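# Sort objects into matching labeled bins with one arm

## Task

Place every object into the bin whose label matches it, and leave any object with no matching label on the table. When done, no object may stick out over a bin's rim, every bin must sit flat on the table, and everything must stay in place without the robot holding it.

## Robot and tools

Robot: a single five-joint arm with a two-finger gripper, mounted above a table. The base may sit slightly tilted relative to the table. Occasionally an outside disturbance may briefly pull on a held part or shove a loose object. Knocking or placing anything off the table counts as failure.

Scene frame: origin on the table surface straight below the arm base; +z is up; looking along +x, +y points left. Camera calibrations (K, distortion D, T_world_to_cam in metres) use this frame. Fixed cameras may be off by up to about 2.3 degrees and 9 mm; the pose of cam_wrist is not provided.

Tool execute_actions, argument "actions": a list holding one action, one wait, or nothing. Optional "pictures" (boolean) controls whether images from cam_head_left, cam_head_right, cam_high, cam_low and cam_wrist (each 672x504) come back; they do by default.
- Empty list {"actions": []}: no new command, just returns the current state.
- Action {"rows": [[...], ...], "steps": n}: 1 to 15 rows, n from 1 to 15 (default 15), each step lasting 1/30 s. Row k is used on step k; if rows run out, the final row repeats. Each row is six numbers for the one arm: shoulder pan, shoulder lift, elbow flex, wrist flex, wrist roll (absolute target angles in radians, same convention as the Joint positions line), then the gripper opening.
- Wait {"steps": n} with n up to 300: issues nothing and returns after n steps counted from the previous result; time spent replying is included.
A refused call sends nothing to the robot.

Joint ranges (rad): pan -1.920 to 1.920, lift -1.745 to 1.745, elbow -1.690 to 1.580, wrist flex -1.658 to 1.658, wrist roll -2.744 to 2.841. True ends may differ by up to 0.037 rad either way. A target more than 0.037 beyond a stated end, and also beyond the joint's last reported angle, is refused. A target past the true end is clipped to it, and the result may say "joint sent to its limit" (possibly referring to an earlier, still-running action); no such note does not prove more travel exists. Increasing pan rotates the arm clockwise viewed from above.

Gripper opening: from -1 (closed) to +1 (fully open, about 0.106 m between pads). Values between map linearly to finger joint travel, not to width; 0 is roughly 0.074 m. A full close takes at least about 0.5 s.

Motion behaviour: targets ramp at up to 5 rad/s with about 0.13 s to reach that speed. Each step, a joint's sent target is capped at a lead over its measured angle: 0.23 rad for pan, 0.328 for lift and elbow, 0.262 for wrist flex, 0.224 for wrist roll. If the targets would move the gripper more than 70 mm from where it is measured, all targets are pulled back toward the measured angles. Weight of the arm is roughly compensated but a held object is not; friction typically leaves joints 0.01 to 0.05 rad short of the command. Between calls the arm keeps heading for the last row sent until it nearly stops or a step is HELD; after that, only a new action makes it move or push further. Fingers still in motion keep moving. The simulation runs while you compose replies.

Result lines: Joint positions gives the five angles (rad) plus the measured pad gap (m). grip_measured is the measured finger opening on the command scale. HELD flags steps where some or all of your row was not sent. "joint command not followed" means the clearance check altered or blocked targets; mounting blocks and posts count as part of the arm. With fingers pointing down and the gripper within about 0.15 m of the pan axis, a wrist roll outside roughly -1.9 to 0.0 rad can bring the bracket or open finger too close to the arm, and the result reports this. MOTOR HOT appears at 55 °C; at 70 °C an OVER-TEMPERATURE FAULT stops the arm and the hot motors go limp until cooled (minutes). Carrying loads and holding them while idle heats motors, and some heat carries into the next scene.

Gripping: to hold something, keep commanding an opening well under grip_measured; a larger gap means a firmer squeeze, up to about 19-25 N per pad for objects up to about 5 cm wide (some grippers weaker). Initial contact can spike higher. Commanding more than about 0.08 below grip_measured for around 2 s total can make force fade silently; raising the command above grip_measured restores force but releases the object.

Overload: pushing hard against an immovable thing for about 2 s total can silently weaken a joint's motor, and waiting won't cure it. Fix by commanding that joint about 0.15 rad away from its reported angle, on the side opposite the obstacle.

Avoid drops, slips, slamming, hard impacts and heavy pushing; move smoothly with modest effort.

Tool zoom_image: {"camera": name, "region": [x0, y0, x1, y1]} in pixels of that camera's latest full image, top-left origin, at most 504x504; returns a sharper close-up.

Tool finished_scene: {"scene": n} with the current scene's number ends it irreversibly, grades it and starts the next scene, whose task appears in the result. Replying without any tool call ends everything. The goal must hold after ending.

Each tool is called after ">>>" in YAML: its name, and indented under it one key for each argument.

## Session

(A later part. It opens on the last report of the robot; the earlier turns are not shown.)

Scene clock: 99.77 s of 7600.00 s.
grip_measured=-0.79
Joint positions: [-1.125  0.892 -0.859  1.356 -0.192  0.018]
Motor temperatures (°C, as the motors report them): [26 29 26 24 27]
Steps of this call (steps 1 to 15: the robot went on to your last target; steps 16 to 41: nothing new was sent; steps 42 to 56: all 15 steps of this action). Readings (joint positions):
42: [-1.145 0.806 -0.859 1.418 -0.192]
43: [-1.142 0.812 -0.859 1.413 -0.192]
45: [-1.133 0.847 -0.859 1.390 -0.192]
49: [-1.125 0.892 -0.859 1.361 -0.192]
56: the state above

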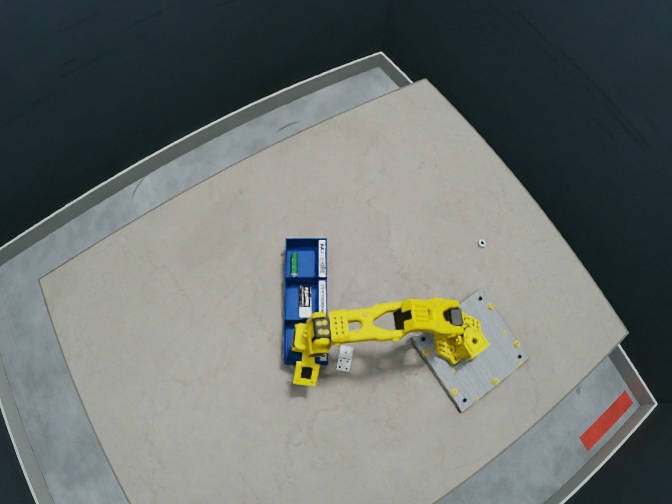

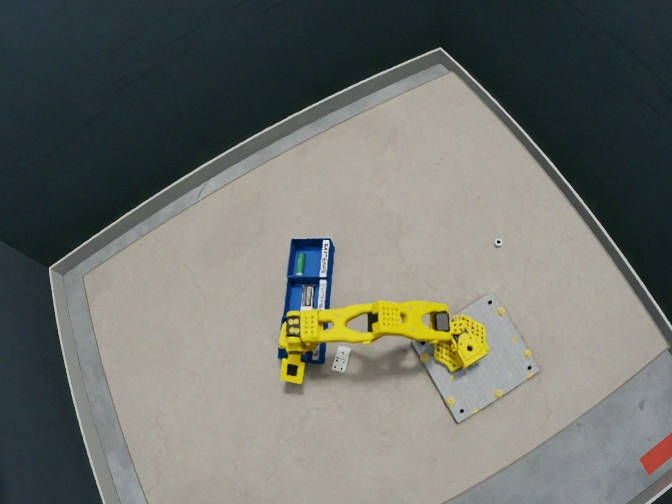

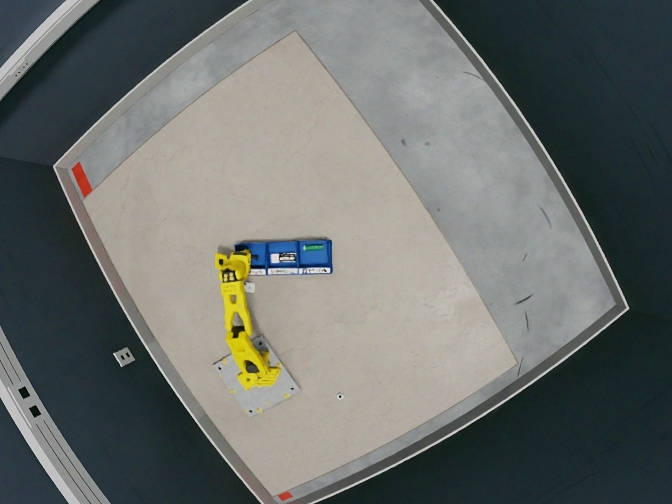

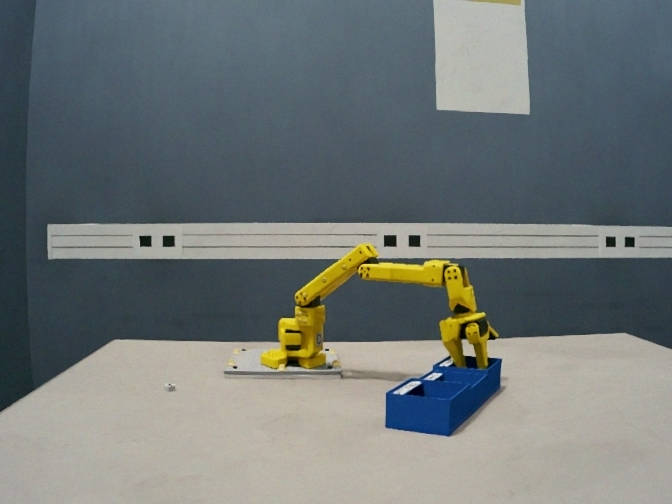

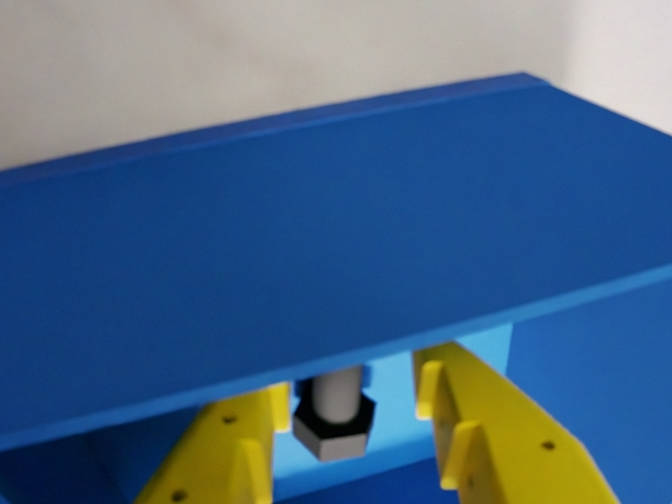

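>>> execute_actions:
  actions:
    - {"rows":[[-1.12,0.85,-0.87,1.39,-0.2,-0.76],[-1.12,0.79,-0.87,1.43,-0.2,-0.76],[-1.12,0.73,-0.87,1.47,-0.2,-0.76],[-1.12,0.67,-0.86,1.5,-0.2,-0.76],[-1.12,0.6,-0.83,1.52,-0.2,-0.76],[-1.12,0.52,-0.77,1.53,-0.2,-0.76],[-1.12,0.44,-0.68,1.53,-0.2,-0.76],[-1.12,0.36,-0.58,1.53,-0.2,-0.7],[-1.12,0.28,-0.46,1.52,-0.15,-0.65],[-1.12,0.2,-0.33,1.5,-0.1,-0.6],[-1.12,0.12,-0.2,1.47,-0.05,-0.6],[-1.12,0.05,-0.08,1.44,0.0,-0.6],[-1.12,0.0,0.02,1.42,0.0,-0.6]],"steps":15}
  pictures: false

>>> execute_actions:
  actions:
    - {"rows":[[-0.9,-0.03,0.08,1.4,0.0,-0.6],[-0.9,-0.03,0.08,1.4,0.0,-0.6],[-0.9,-0.03,0.08,1.4,0.0,-0.6],[0.97,-0.03,0.1,1.4,0.0,-0.6]],"steps":15}
  pictures: false

>>> execute_actions:
  actions:
    - {"rows":[[0.97,-0.03,0.12,1.4,0.0,-0.6]],"steps":15}
  pictures: false

>>> execute_actions:
  actions:
    - {"rows":[[0.97,0.0,0.2,1.35,0.0,-0.6],[0.97,0.0,0.2,1.35,0.0,-0.6],[0.97,0.0,0.2,1.35,0.0,-0.6],[0.97,0.0,0.2,1.35,0.0,-0.6],[0.97,0.0,0.2,1.35,0.0,-0.6],[0.97,0.01,0.25,1.31,0.0,-0.6]],"steps":15}

Scene clock: 104.27 s of 7600.00 s.
grip_measured=-0.62
Joint positions: [-1.125  0.088 -0.292  1.447 -0.036  0.03 ]
Motor temperatures (°C, as the motors report them): [26 29 26 24 27]
Steps of this call (steps 1 to 15: the robot went on to your last target; steps 16 to 90: nothing new was sent; then 1.00 s passed at rest; steps 91 to 105: all 15 steps of this action). Readings (joint positions):
91: [-1.125 0.892 -0.859 1.356 -0.192]
92: [-1.125 0.890 -0.859 1.363 -0.192]
94: [-1.125 0.843 -0.859 1.410 -0.192]
98: [-1.125 0.604 -0.799 1.505 -0.192]
105: the state above

Scene clock: 104.77 s of 7600.00 s.
grip_measured=-0.61
Joint positions: [-0.396 -0.016  0.081  1.407 -0.01   0.031]
Motor temperatures (°C, as the motors report them): [26 29 26 24 27]
Steps of this call (steps 1 to 15: all 15 steps of this action). Readings (joint positions):
1: [-1.124 0.050 -0.217 1.438 -0.025]
2: [-1.116 0.022 -0.141 1.429 -0.019]
4: [-1.039 -0.004 -0.014 1.415 -0.013]
8: [-0.805 -0.013 0.078 1.409 -0.010]
15: the state above

Scene clock: 105.27 s of 7600.00 s.
grip_measured=-0.61
Joint positions: [ 0.476 -0.018  0.099  1.407 -0.008  0.031]
Motor temperatures (°C, as the motors report them): [26 29 26 24 27]
Steps of this call (steps 1 to 15: all 15 steps of this action). Readings (joint positions):
1: [-0.338 -0.018 0.081 1.407 -0.008]
2: [-0.280 -0.018 0.087 1.407 -0.008]
4: [-0.165 -0.018 0.098 1.407 -0.008]
8: [0.068 -0.018 0.099 1.407 -0.008]
15: the state above

Scene clock: 105.77 s of 7600.00 s.
grip_measured=-0.61
Joint positions: [ 0.964 -0.005  0.231  1.318 -0.008  0.031]
Motor temperatures (°C, as the motors report them): [26 29 26 24 27]
Steps of this call (steps 1 to 15: all 15 steps of this action). Readings (joint positions):
1: [0.535 -0.018 0.101 1.407 -0.008]
2: [0.593 -0.018 0.112 1.398 -0.008]
4: [0.710 -0.018 0.153 1.372 -0.008]
8: [0.917 -0.010 0.207 1.338 -0.008]
15: the state above

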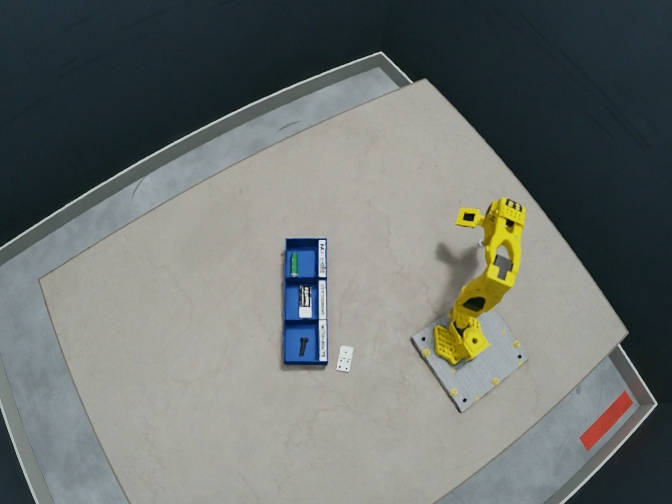

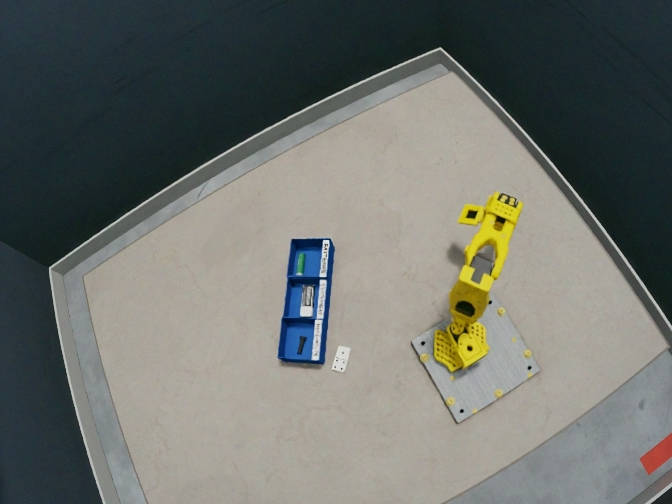

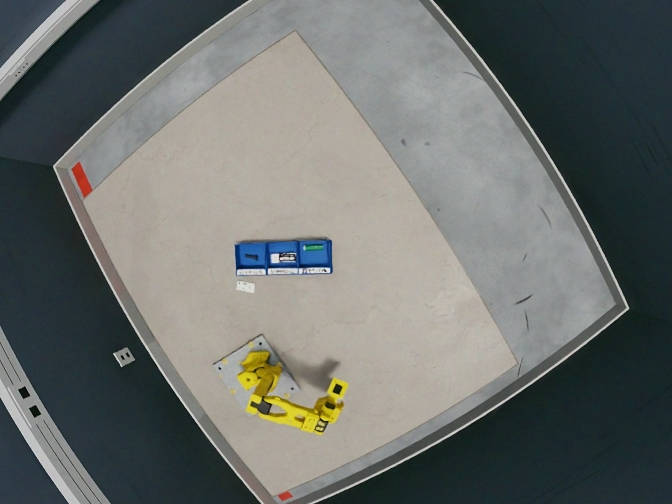

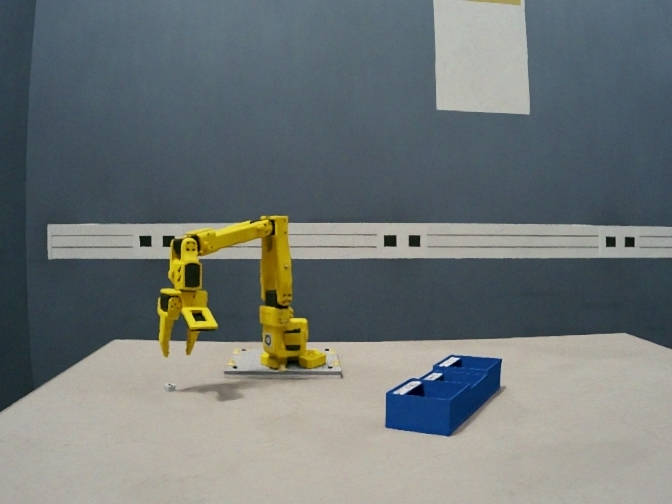

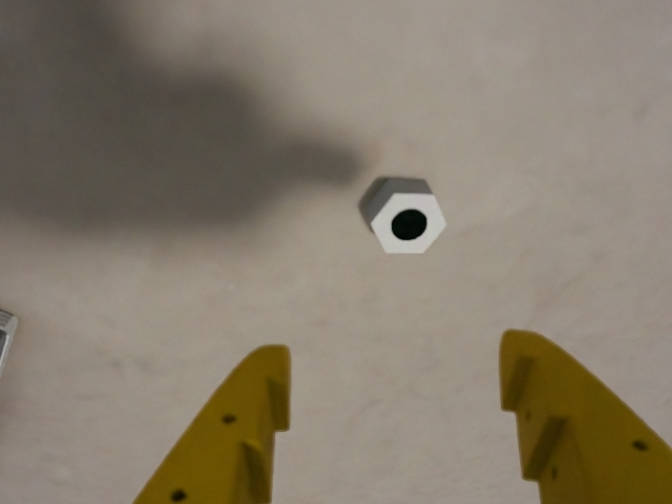

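>>> execute_actions:
  actions:
    - {"rows":[[0.97,0.03,0.27,1.28,0.15,-0.6],[0.97,0.06,0.29,1.23,0.3,-0.6],[0.97,0.09,0.31,1.18,0.42,-0.6],[0.97,0.12,0.32,1.14,0.52,-0.6],[0.97,0.14,0.32,1.12,0.52,-0.6]],"steps":15}

Scene clock: 107.90 s of 7600.00 s.
grip_measured=-0.61
Joint positions: [0.964 0.123 0.302 1.128 0.506 0.031]
Motor temperatures (°C, as the motors report them): [26 29 26 24 27]
Steps of this call (steps 1 to 15: the robot went on to your last target; steps 16 to 49: nothing new was sent; steps 50 to 64: all 15 steps of this action). Readings (joint positions):
50: [0.964 -0.005 0.231 1.317 -0.007]
51: [0.964 0.002 0.239 1.307 0.004]
53: [0.964 0.041 0.268 1.254 0.089]
57: [0.964 0.119 0.302 1.145 0.316]
64: the state above

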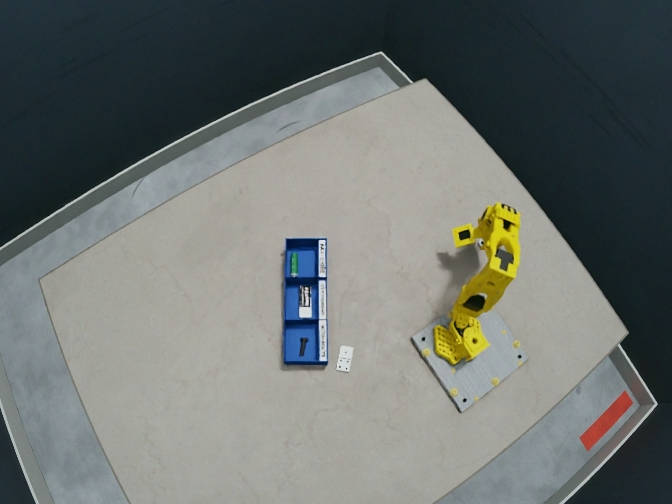

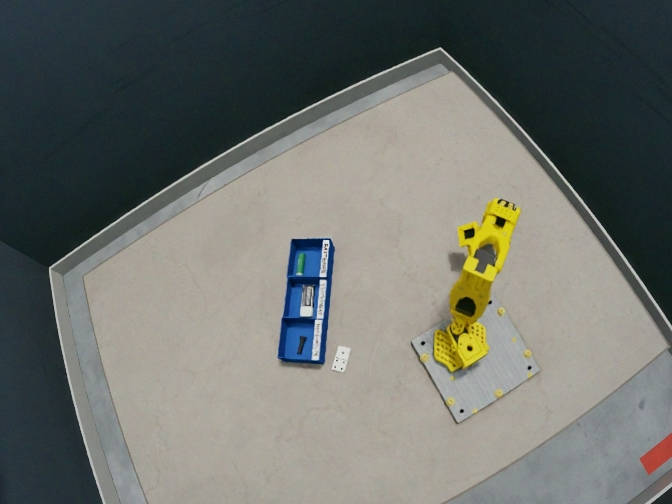

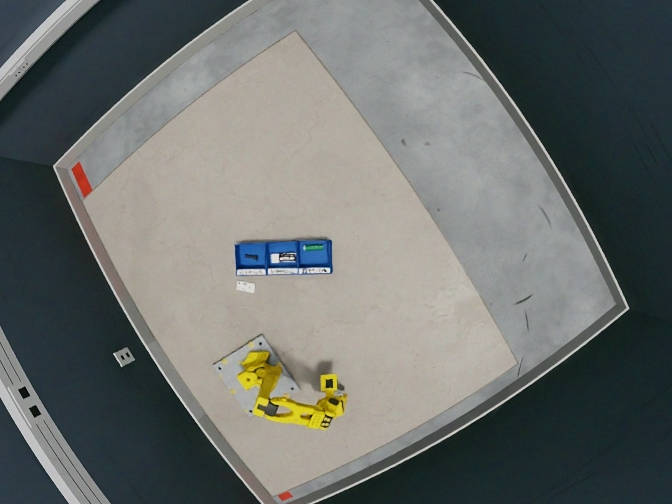

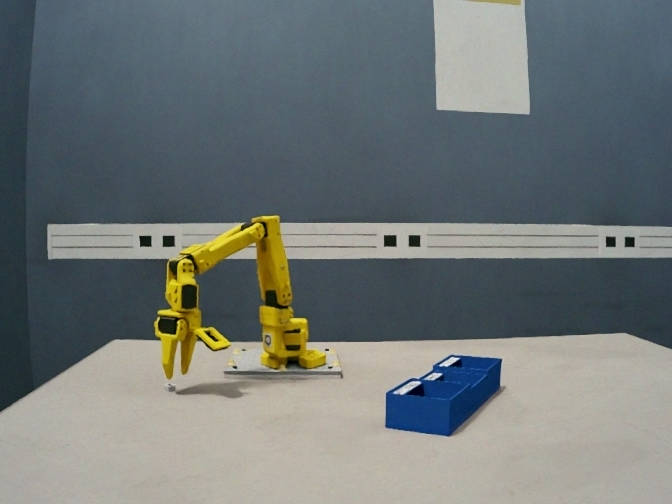

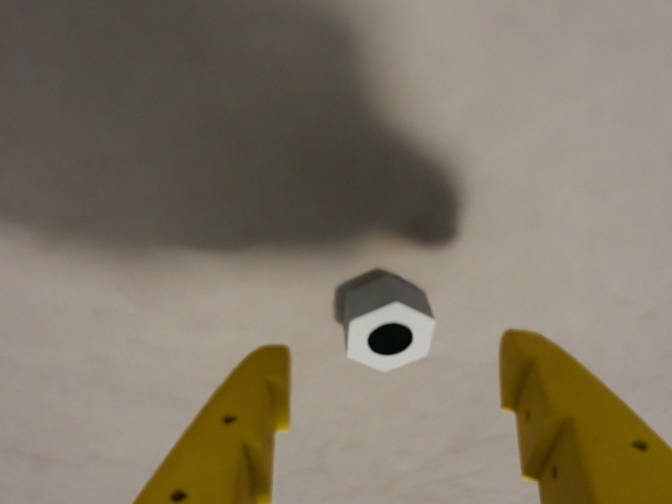

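>>> execute_actions:
  actions:
    - {"rows":[[0.97,0.16,0.33,1.09,0.52,-0.6],[0.97,0.18,0.35,1.05,0.52,-0.6],[0.97,0.2,0.36,1.02,0.52,-0.6],[0.97,0.22,0.36,1.0,0.52,-0.6]],"steps":13}

Scene clock: 109.90 s of 7600.00 s.
grip_measured=-0.61
Joint positions: [0.964 0.203 0.343 1.008 0.512 0.031]
Motor temperatures (°C, as the motors report them): [26 29 26 24 27]
Steps of this call (steps 1 to 15: the robot went on to your last target; steps 16 to 47: nothing new was sent; steps 48 to 60: all 13 steps of this action). Readings (joint positions):
48: [0.964 0.125 0.302 1.126 0.512]
49: [0.964 0.133 0.307 1.117 0.512]
51: [0.964 0.163 0.326 1.073 0.512]
55: [0.964 0.203 0.343 1.014 0.512]
60: the state above

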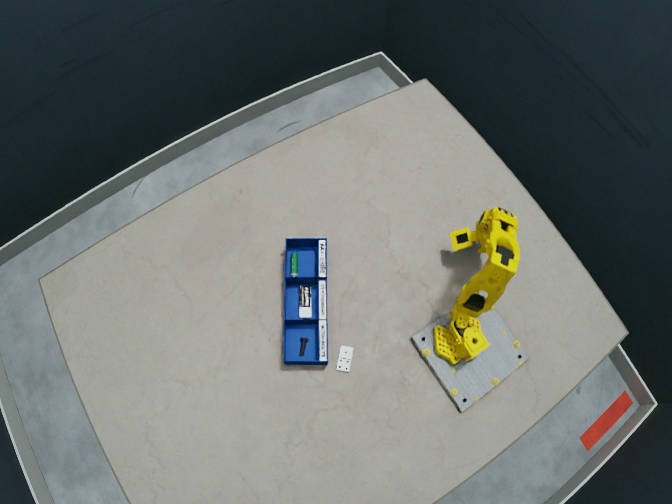

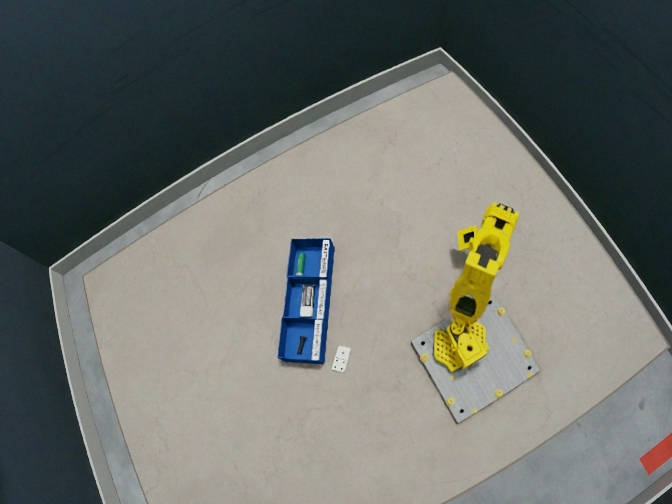

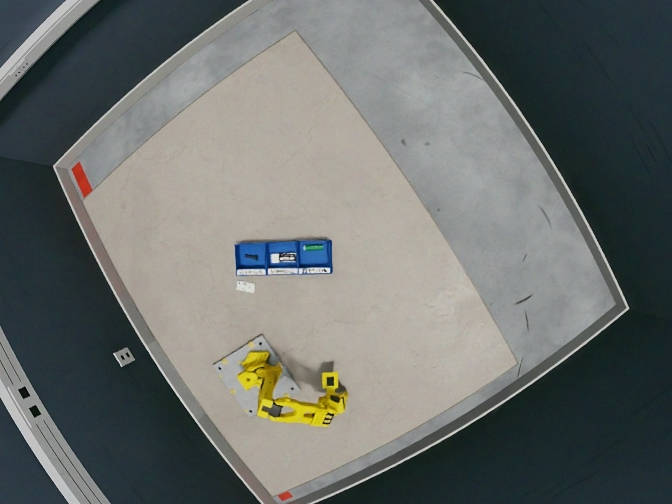

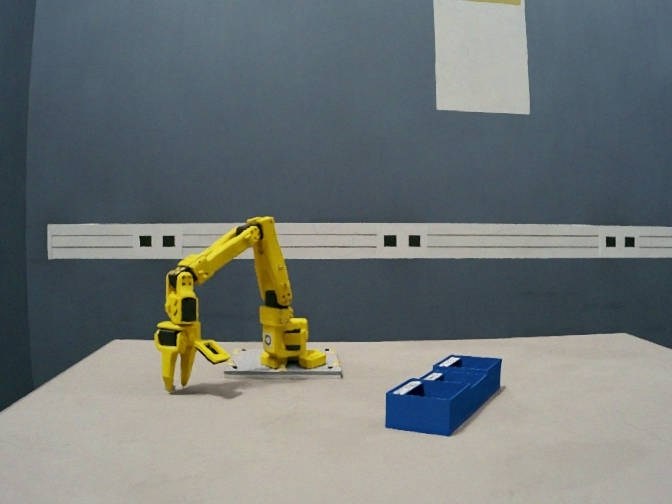

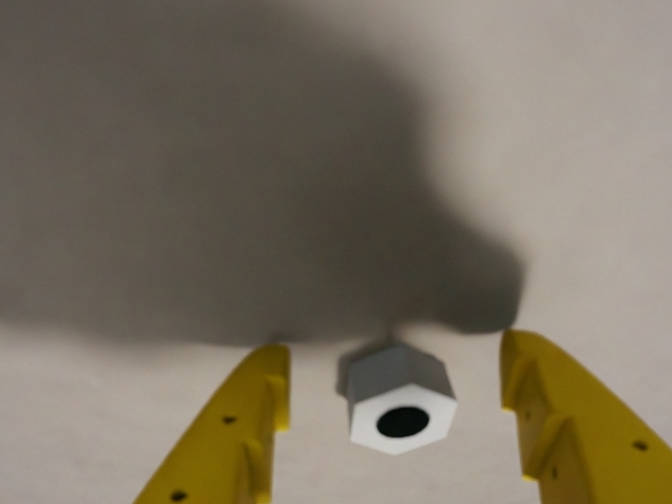

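>>> execute_actions:
  actions:
    - {"rows":[[0.99,0.22,0.34,1.005,0.53,-0.6],[0.995,0.24,0.32,1.005,0.53,-0.62],[0.995,0.255,0.315,1.0,0.53,-0.65],[0.995,0.26,0.315,0.995,0.53,-0.68],[0.995,0.26,0.315,0.995,0.53,-0.7]],"steps":13}

Scene clock: 111.57 s of 7600.00 s.
grip_measured=-0.69
Joint positions: [0.987 0.235 0.319 1.001 0.521 0.026]
Motor temperatures (°C, as the motors report them): [26 29 26 24 27]
Steps of this call (steps 1 to 15: the robot went on to your last target; steps 16 to 37: nothing new was sent; steps 38 to 50: all 13 steps of this action). Readings (joint positions):
38: [0.966 0.203 0.343 1.008 0.512]
39: [0.970 0.205 0.342 1.008 0.515]
41: [0.983 0.225 0.336 1.007 0.520]
45: [0.986 0.235 0.319 1.001 0.521]
50: the state above

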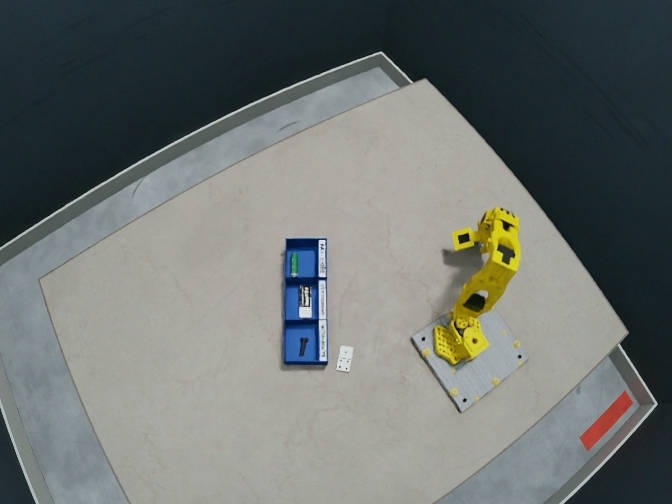

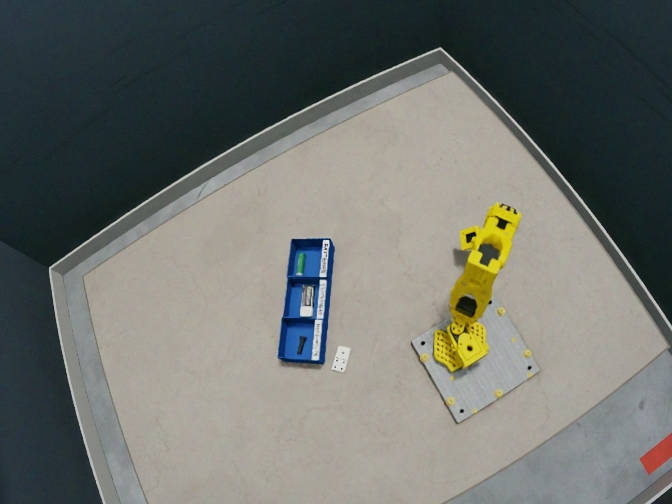

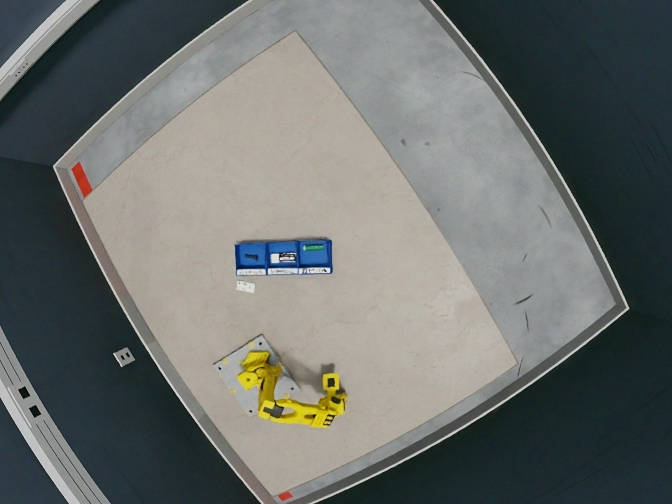

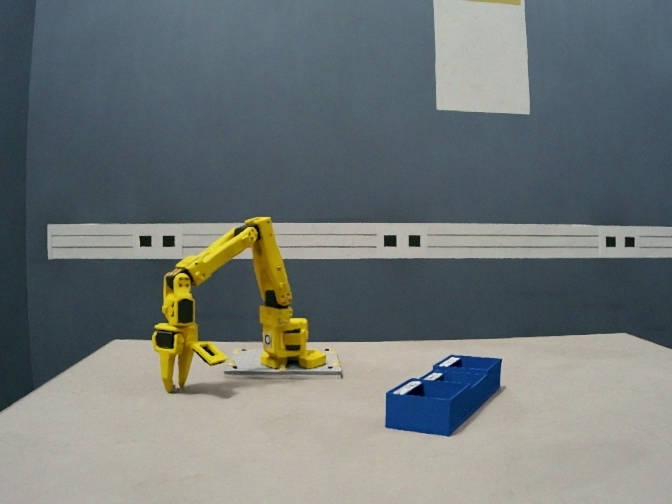

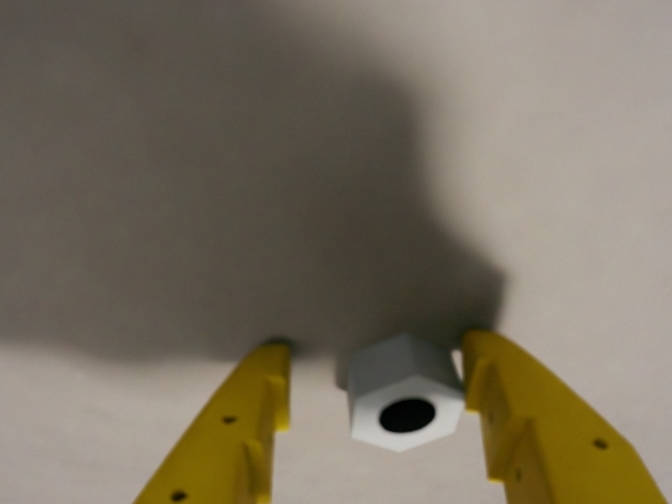

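Good. Close.

>>> execute_actions:
  actions:
    - {"rows":[[0.995,0.245,0.315,0.995,0.53,-0.74],[0.995,0.245,0.315,0.995,0.53,-0.78],[0.995,0.245,0.315,0.995,0.53,-0.82],[0.995,0.245,0.315,0.995,0.53,-0.86],[0.995,0.245,0.315,0.995,0.53,-0.9],[0.995,0.245,0.315,0.995,0.53,-0.94]],"steps":14}

Scene clock: 113.20 s of 7600.00 s.
grip_measured=-0.93
Joint positions: [0.989 0.235 0.319 0.999 0.521 0.008]
Motor temperatures (°C, as the motors report them): [26 29 26 24 27]
Steps of this call (steps 1 to 15: the robot went on to your last target; steps 16 to 35: nothing new was sent; steps 36 to 49: all 14 steps of this action). Readings (joint positions):
36: [0.987 0.235 0.319 0.999 0.521]
37: [0.987 0.235 0.319 0.999 0.521]
39: [0.987 0.235 0.319 0.999 0.521]
43: [0.989 0.235 0.319 0.999 0.521]
49: the state above

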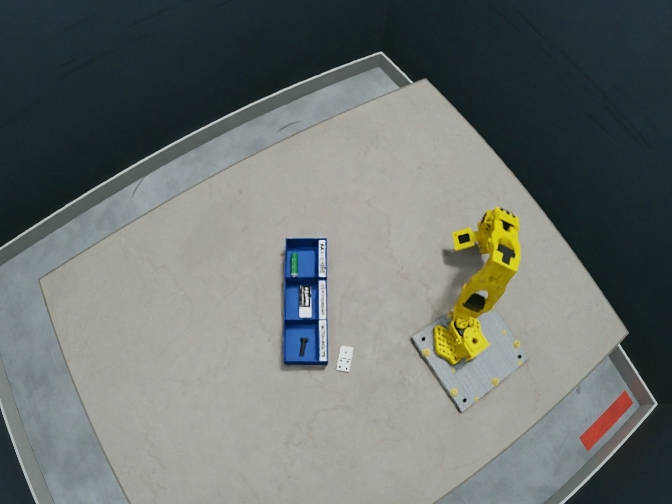

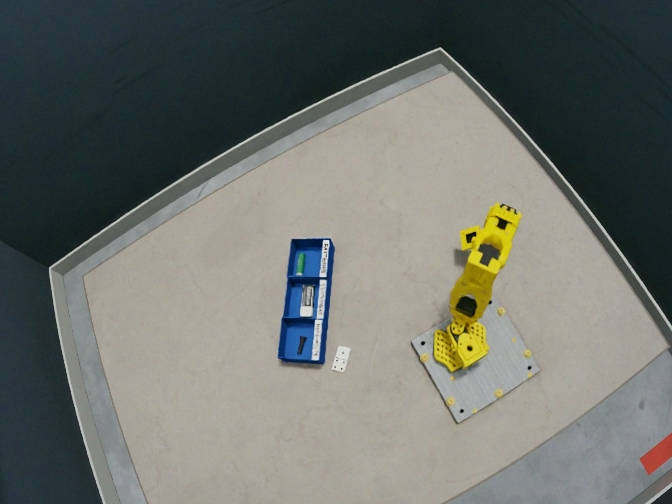

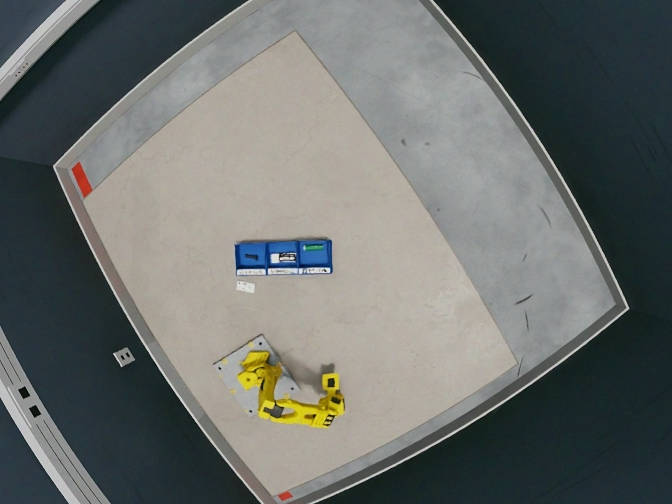

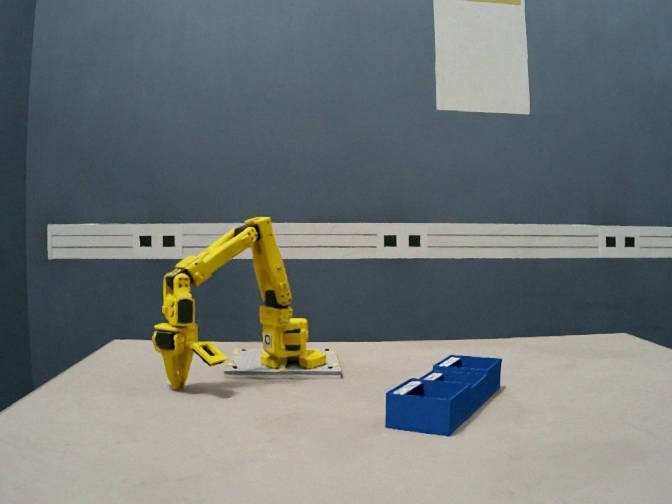

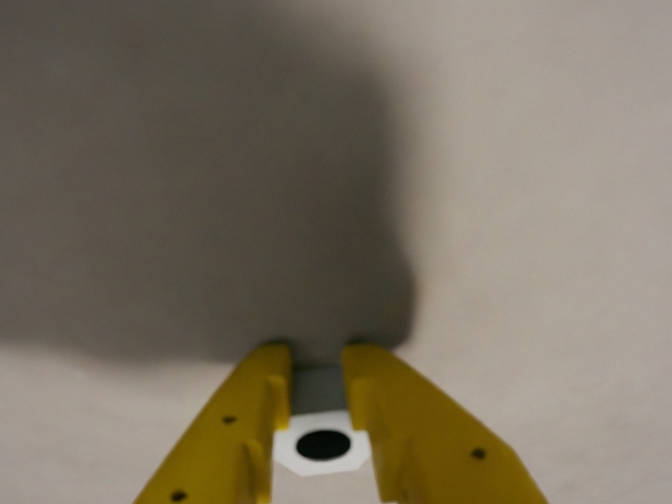

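>>> execute_actions:
  actions:
    - {"rows":[[0.995,0.24,0.315,0.995,0.53,-0.85],[0.995,0.24,0.315,0.995,0.53,-0.75],[0.995,0.23,0.315,1.0,0.53,-0.68],[1.01,0.23,0.315,1.0,0.54,-0.65],[1.03,0.23,0.315,1.0,0.56,-0.65],[1.04,0.24,0.315,1.0,0.57,-0.65],[1.04,0.25,0.315,0.995,0.57,-0.65]],"steps":15}

Scene clock: 115.70 s of 7600.00 s.
grip_measured=-0.66
Joint positions: [1.033 0.235 0.319 0.999 0.563 0.027]
Motor temperatures (°C, as the motors report them): [26 29 26 24 27]
Steps of this call (steps 1 to 15: the robot went on to your last target; steps 16 to 60: nothing new was sent; steps 61 to 75: all 15 steps of this action). Readings (joint positions):
61: [0.989 0.235 0.319 0.999 0.521]
62: [0.989 0.235 0.319 0.999 0.523]
64: [0.990 0.235 0.319 0.999 0.523]
68: [1.022 0.235 0.319 0.999 0.553]
75: the state above

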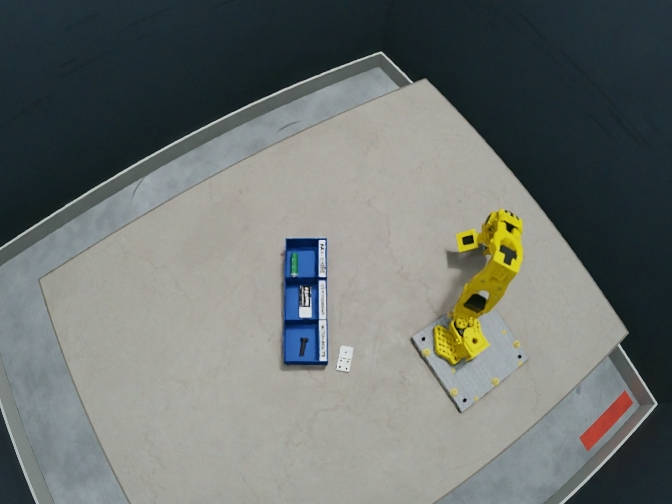

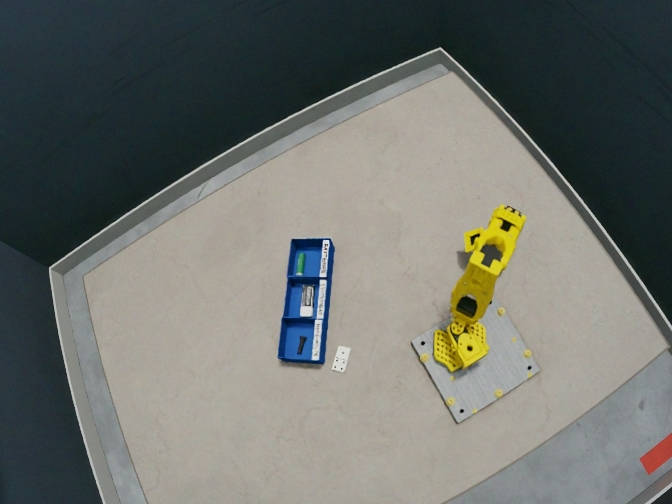

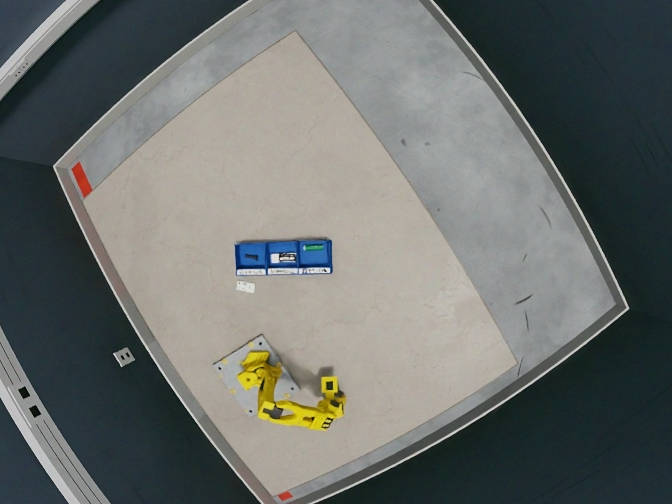

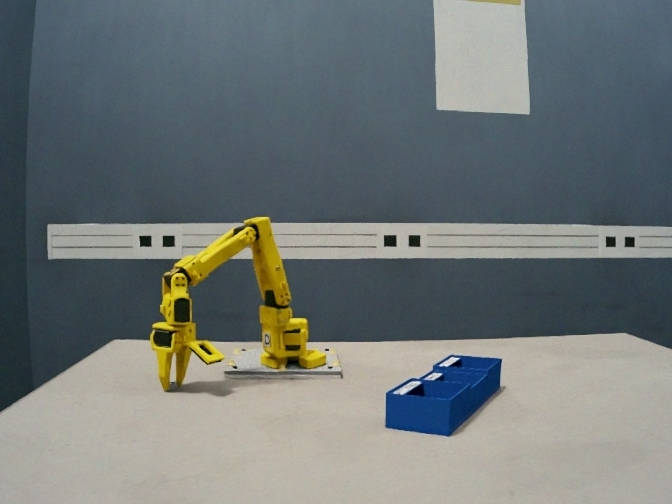

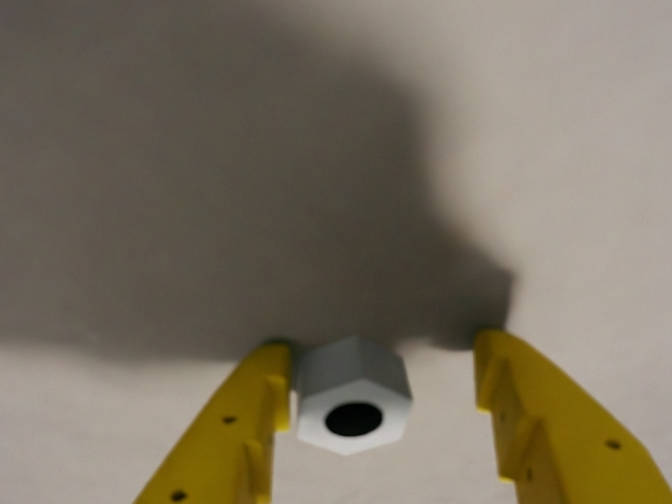

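>>> execute_actions:
  actions:
    - {"rows":[[1.04,0.21,0.315,1.02,0.57,-0.58],[1.04,0.17,0.315,1.06,0.57,-0.58],[1.05,0.15,0.315,1.08,0.57,-0.58],[1.07,0.15,0.315,1.08,0.58,-0.58],[1.09,0.15,0.315,1.08,0.6,-0.58],[1.09,0.15,0.315,1.08,0.6,-0.58],[1.09,0.18,0.315,1.05,0.6,-0.58],[1.09,0.21,0.315,1.02,0.6,-0.58],[1.09,0.24,0.315,1.0,0.6,-0.58],[1.09,0.25,0.315,0.995,0.6,-0.58]],"steps":15}

Scene clock: 118.10 s of 7600.00 s.
grip_measured=-0.59
Joint positions: [1.084 0.234 0.319 1.005 0.592 0.033]
Motor temperatures (°C, as the motors report them): [26 29 26 24 27]
Steps of this call (steps 1 to 15: the robot went on to your last target; steps 16 to 57: nothing new was sent; steps 58 to 72: all 15 steps of this action). Readings (joint positions):
58: [1.033 0.235 0.319 0.999 0.563]
59: [1.035 0.232 0.319 1.004 0.563]
61: [1.038 0.200 0.319 1.039 0.563]
65: [1.076 0.169 0.319 1.063 0.586]
72: the state above

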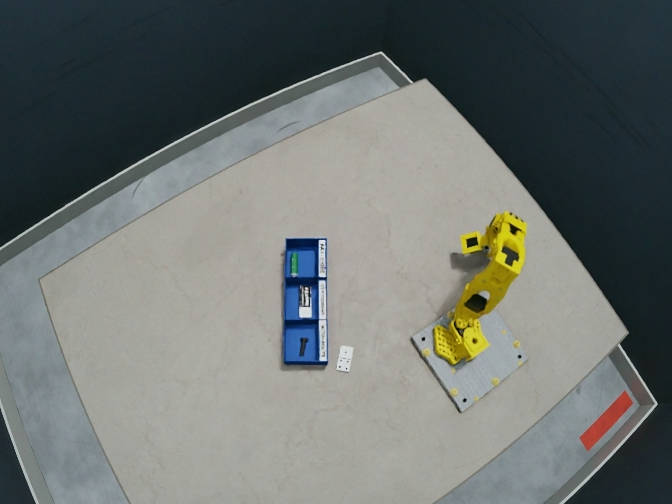

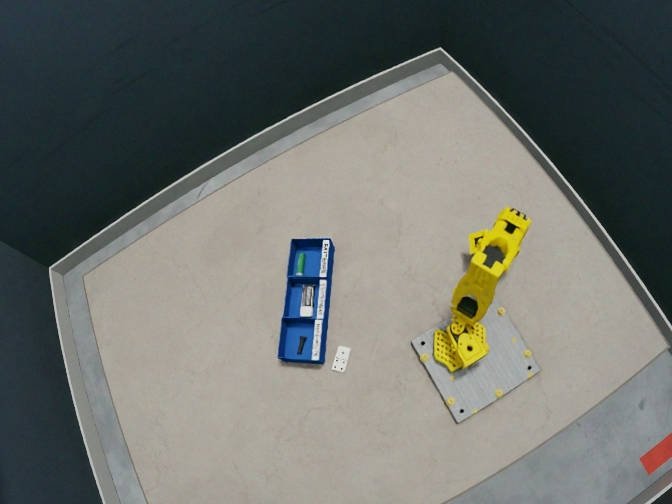

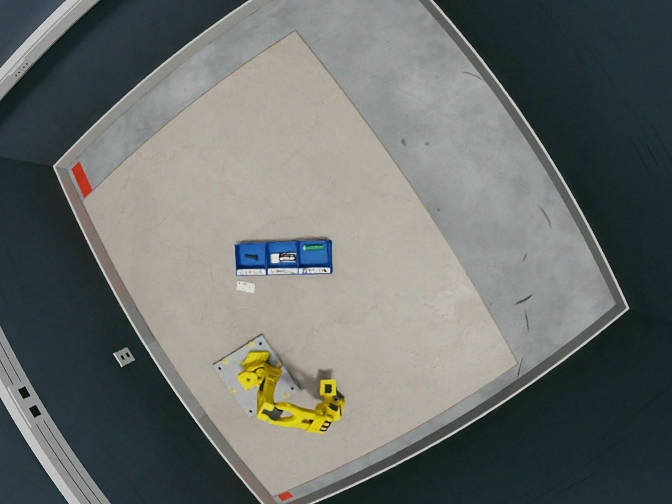

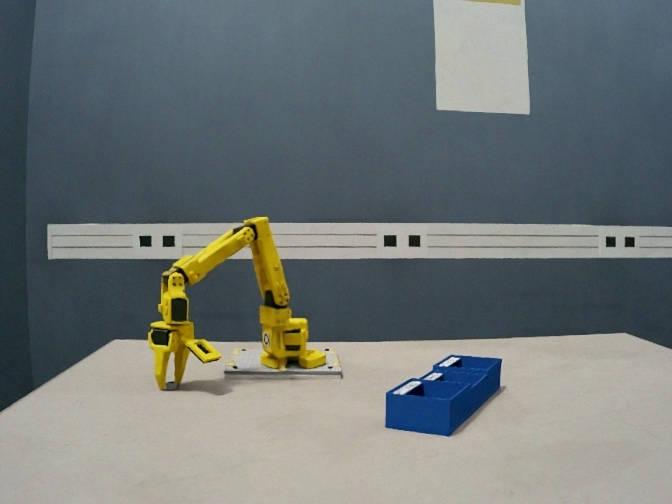

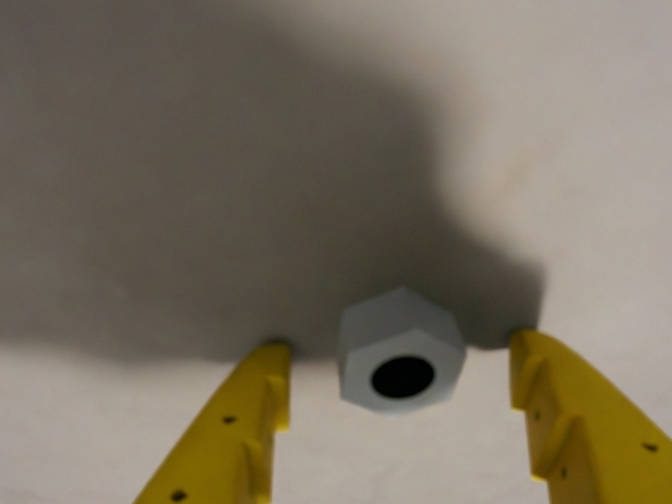

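>>> execute_actions:
  actions:
    - {"rows":[[1.09,0.245,0.315,0.998,0.6,-0.64],[1.09,0.245,0.315,0.998,0.6,-0.7],[1.09,0.245,0.315,0.998,0.6,-0.75],[1.09,0.245,0.315,0.998,0.6,-0.8],[1.09,0.245,0.315,0.998,0.6,-0.84],[1.09,0.245,0.315,0.998,0.6,-0.88],[1.09,0.245,0.315,0.998,0.6,-0.92],[1.09,0.245,0.315,0.998,0.6,-0.95]],"steps":15}

Scene clock: 121.97 s of 7600.00 s.
grip_measured=-0.83
Joint positions: [1.085 0.234 0.319 1.002 0.592 0.015]
Motor temperatures (°C, as the motors report them): [26 29 26 24 27]
Steps of this call (steps 1 to 15: the robot went on to your last target; steps 16 to 90: nothing new was sent; then 0.37 s passed at rest; steps 91 to 105: all 15 steps of this action). Readings (joint positions):
91: [1.084 0.234 0.319 1.002 0.592]
92: [1.085 0.234 0.319 1.002 0.592]
94: [1.085 0.234 0.319 1.002 0.592]
98: [1.085 0.234 0.319 1.002 0.592]
105: the state above

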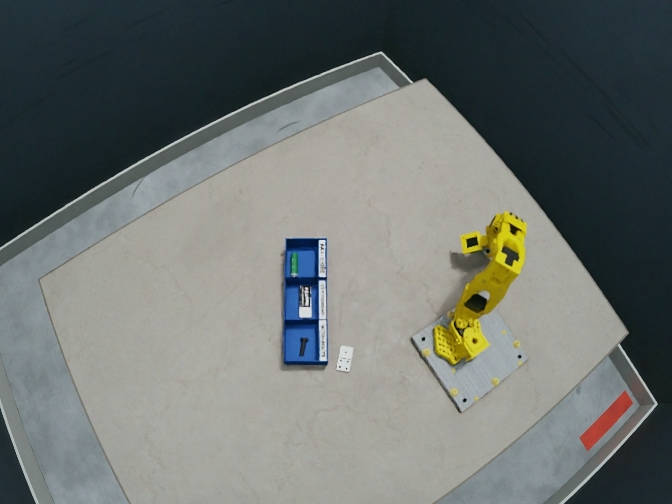

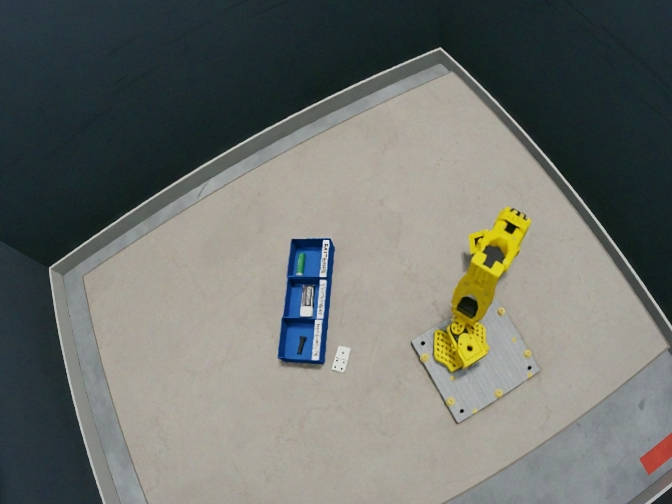

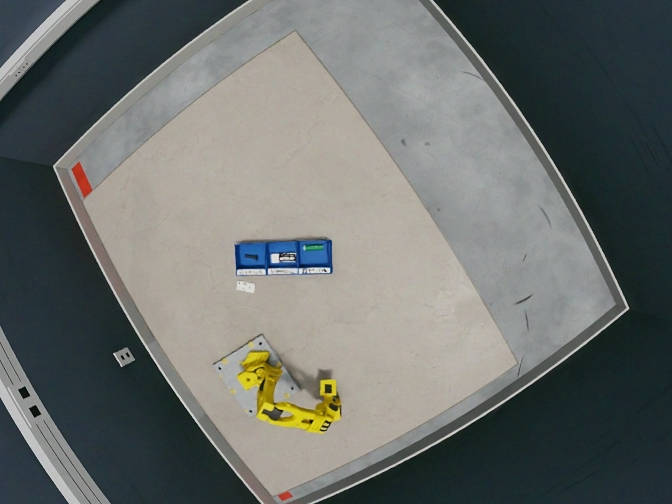

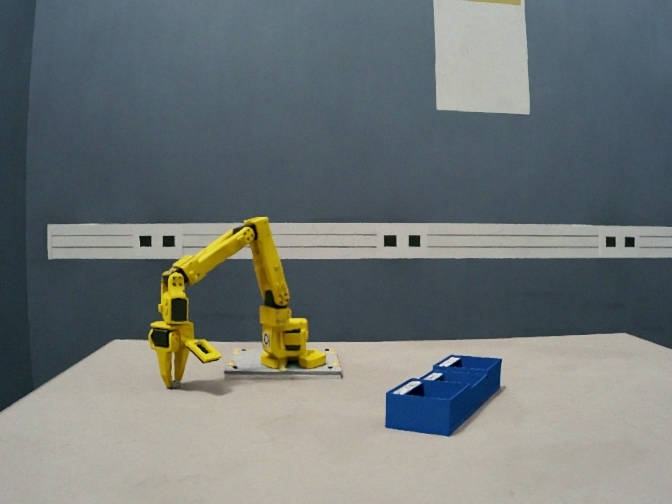

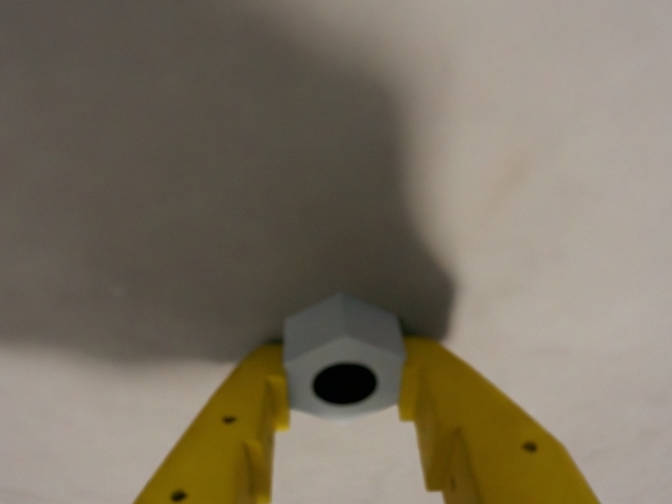

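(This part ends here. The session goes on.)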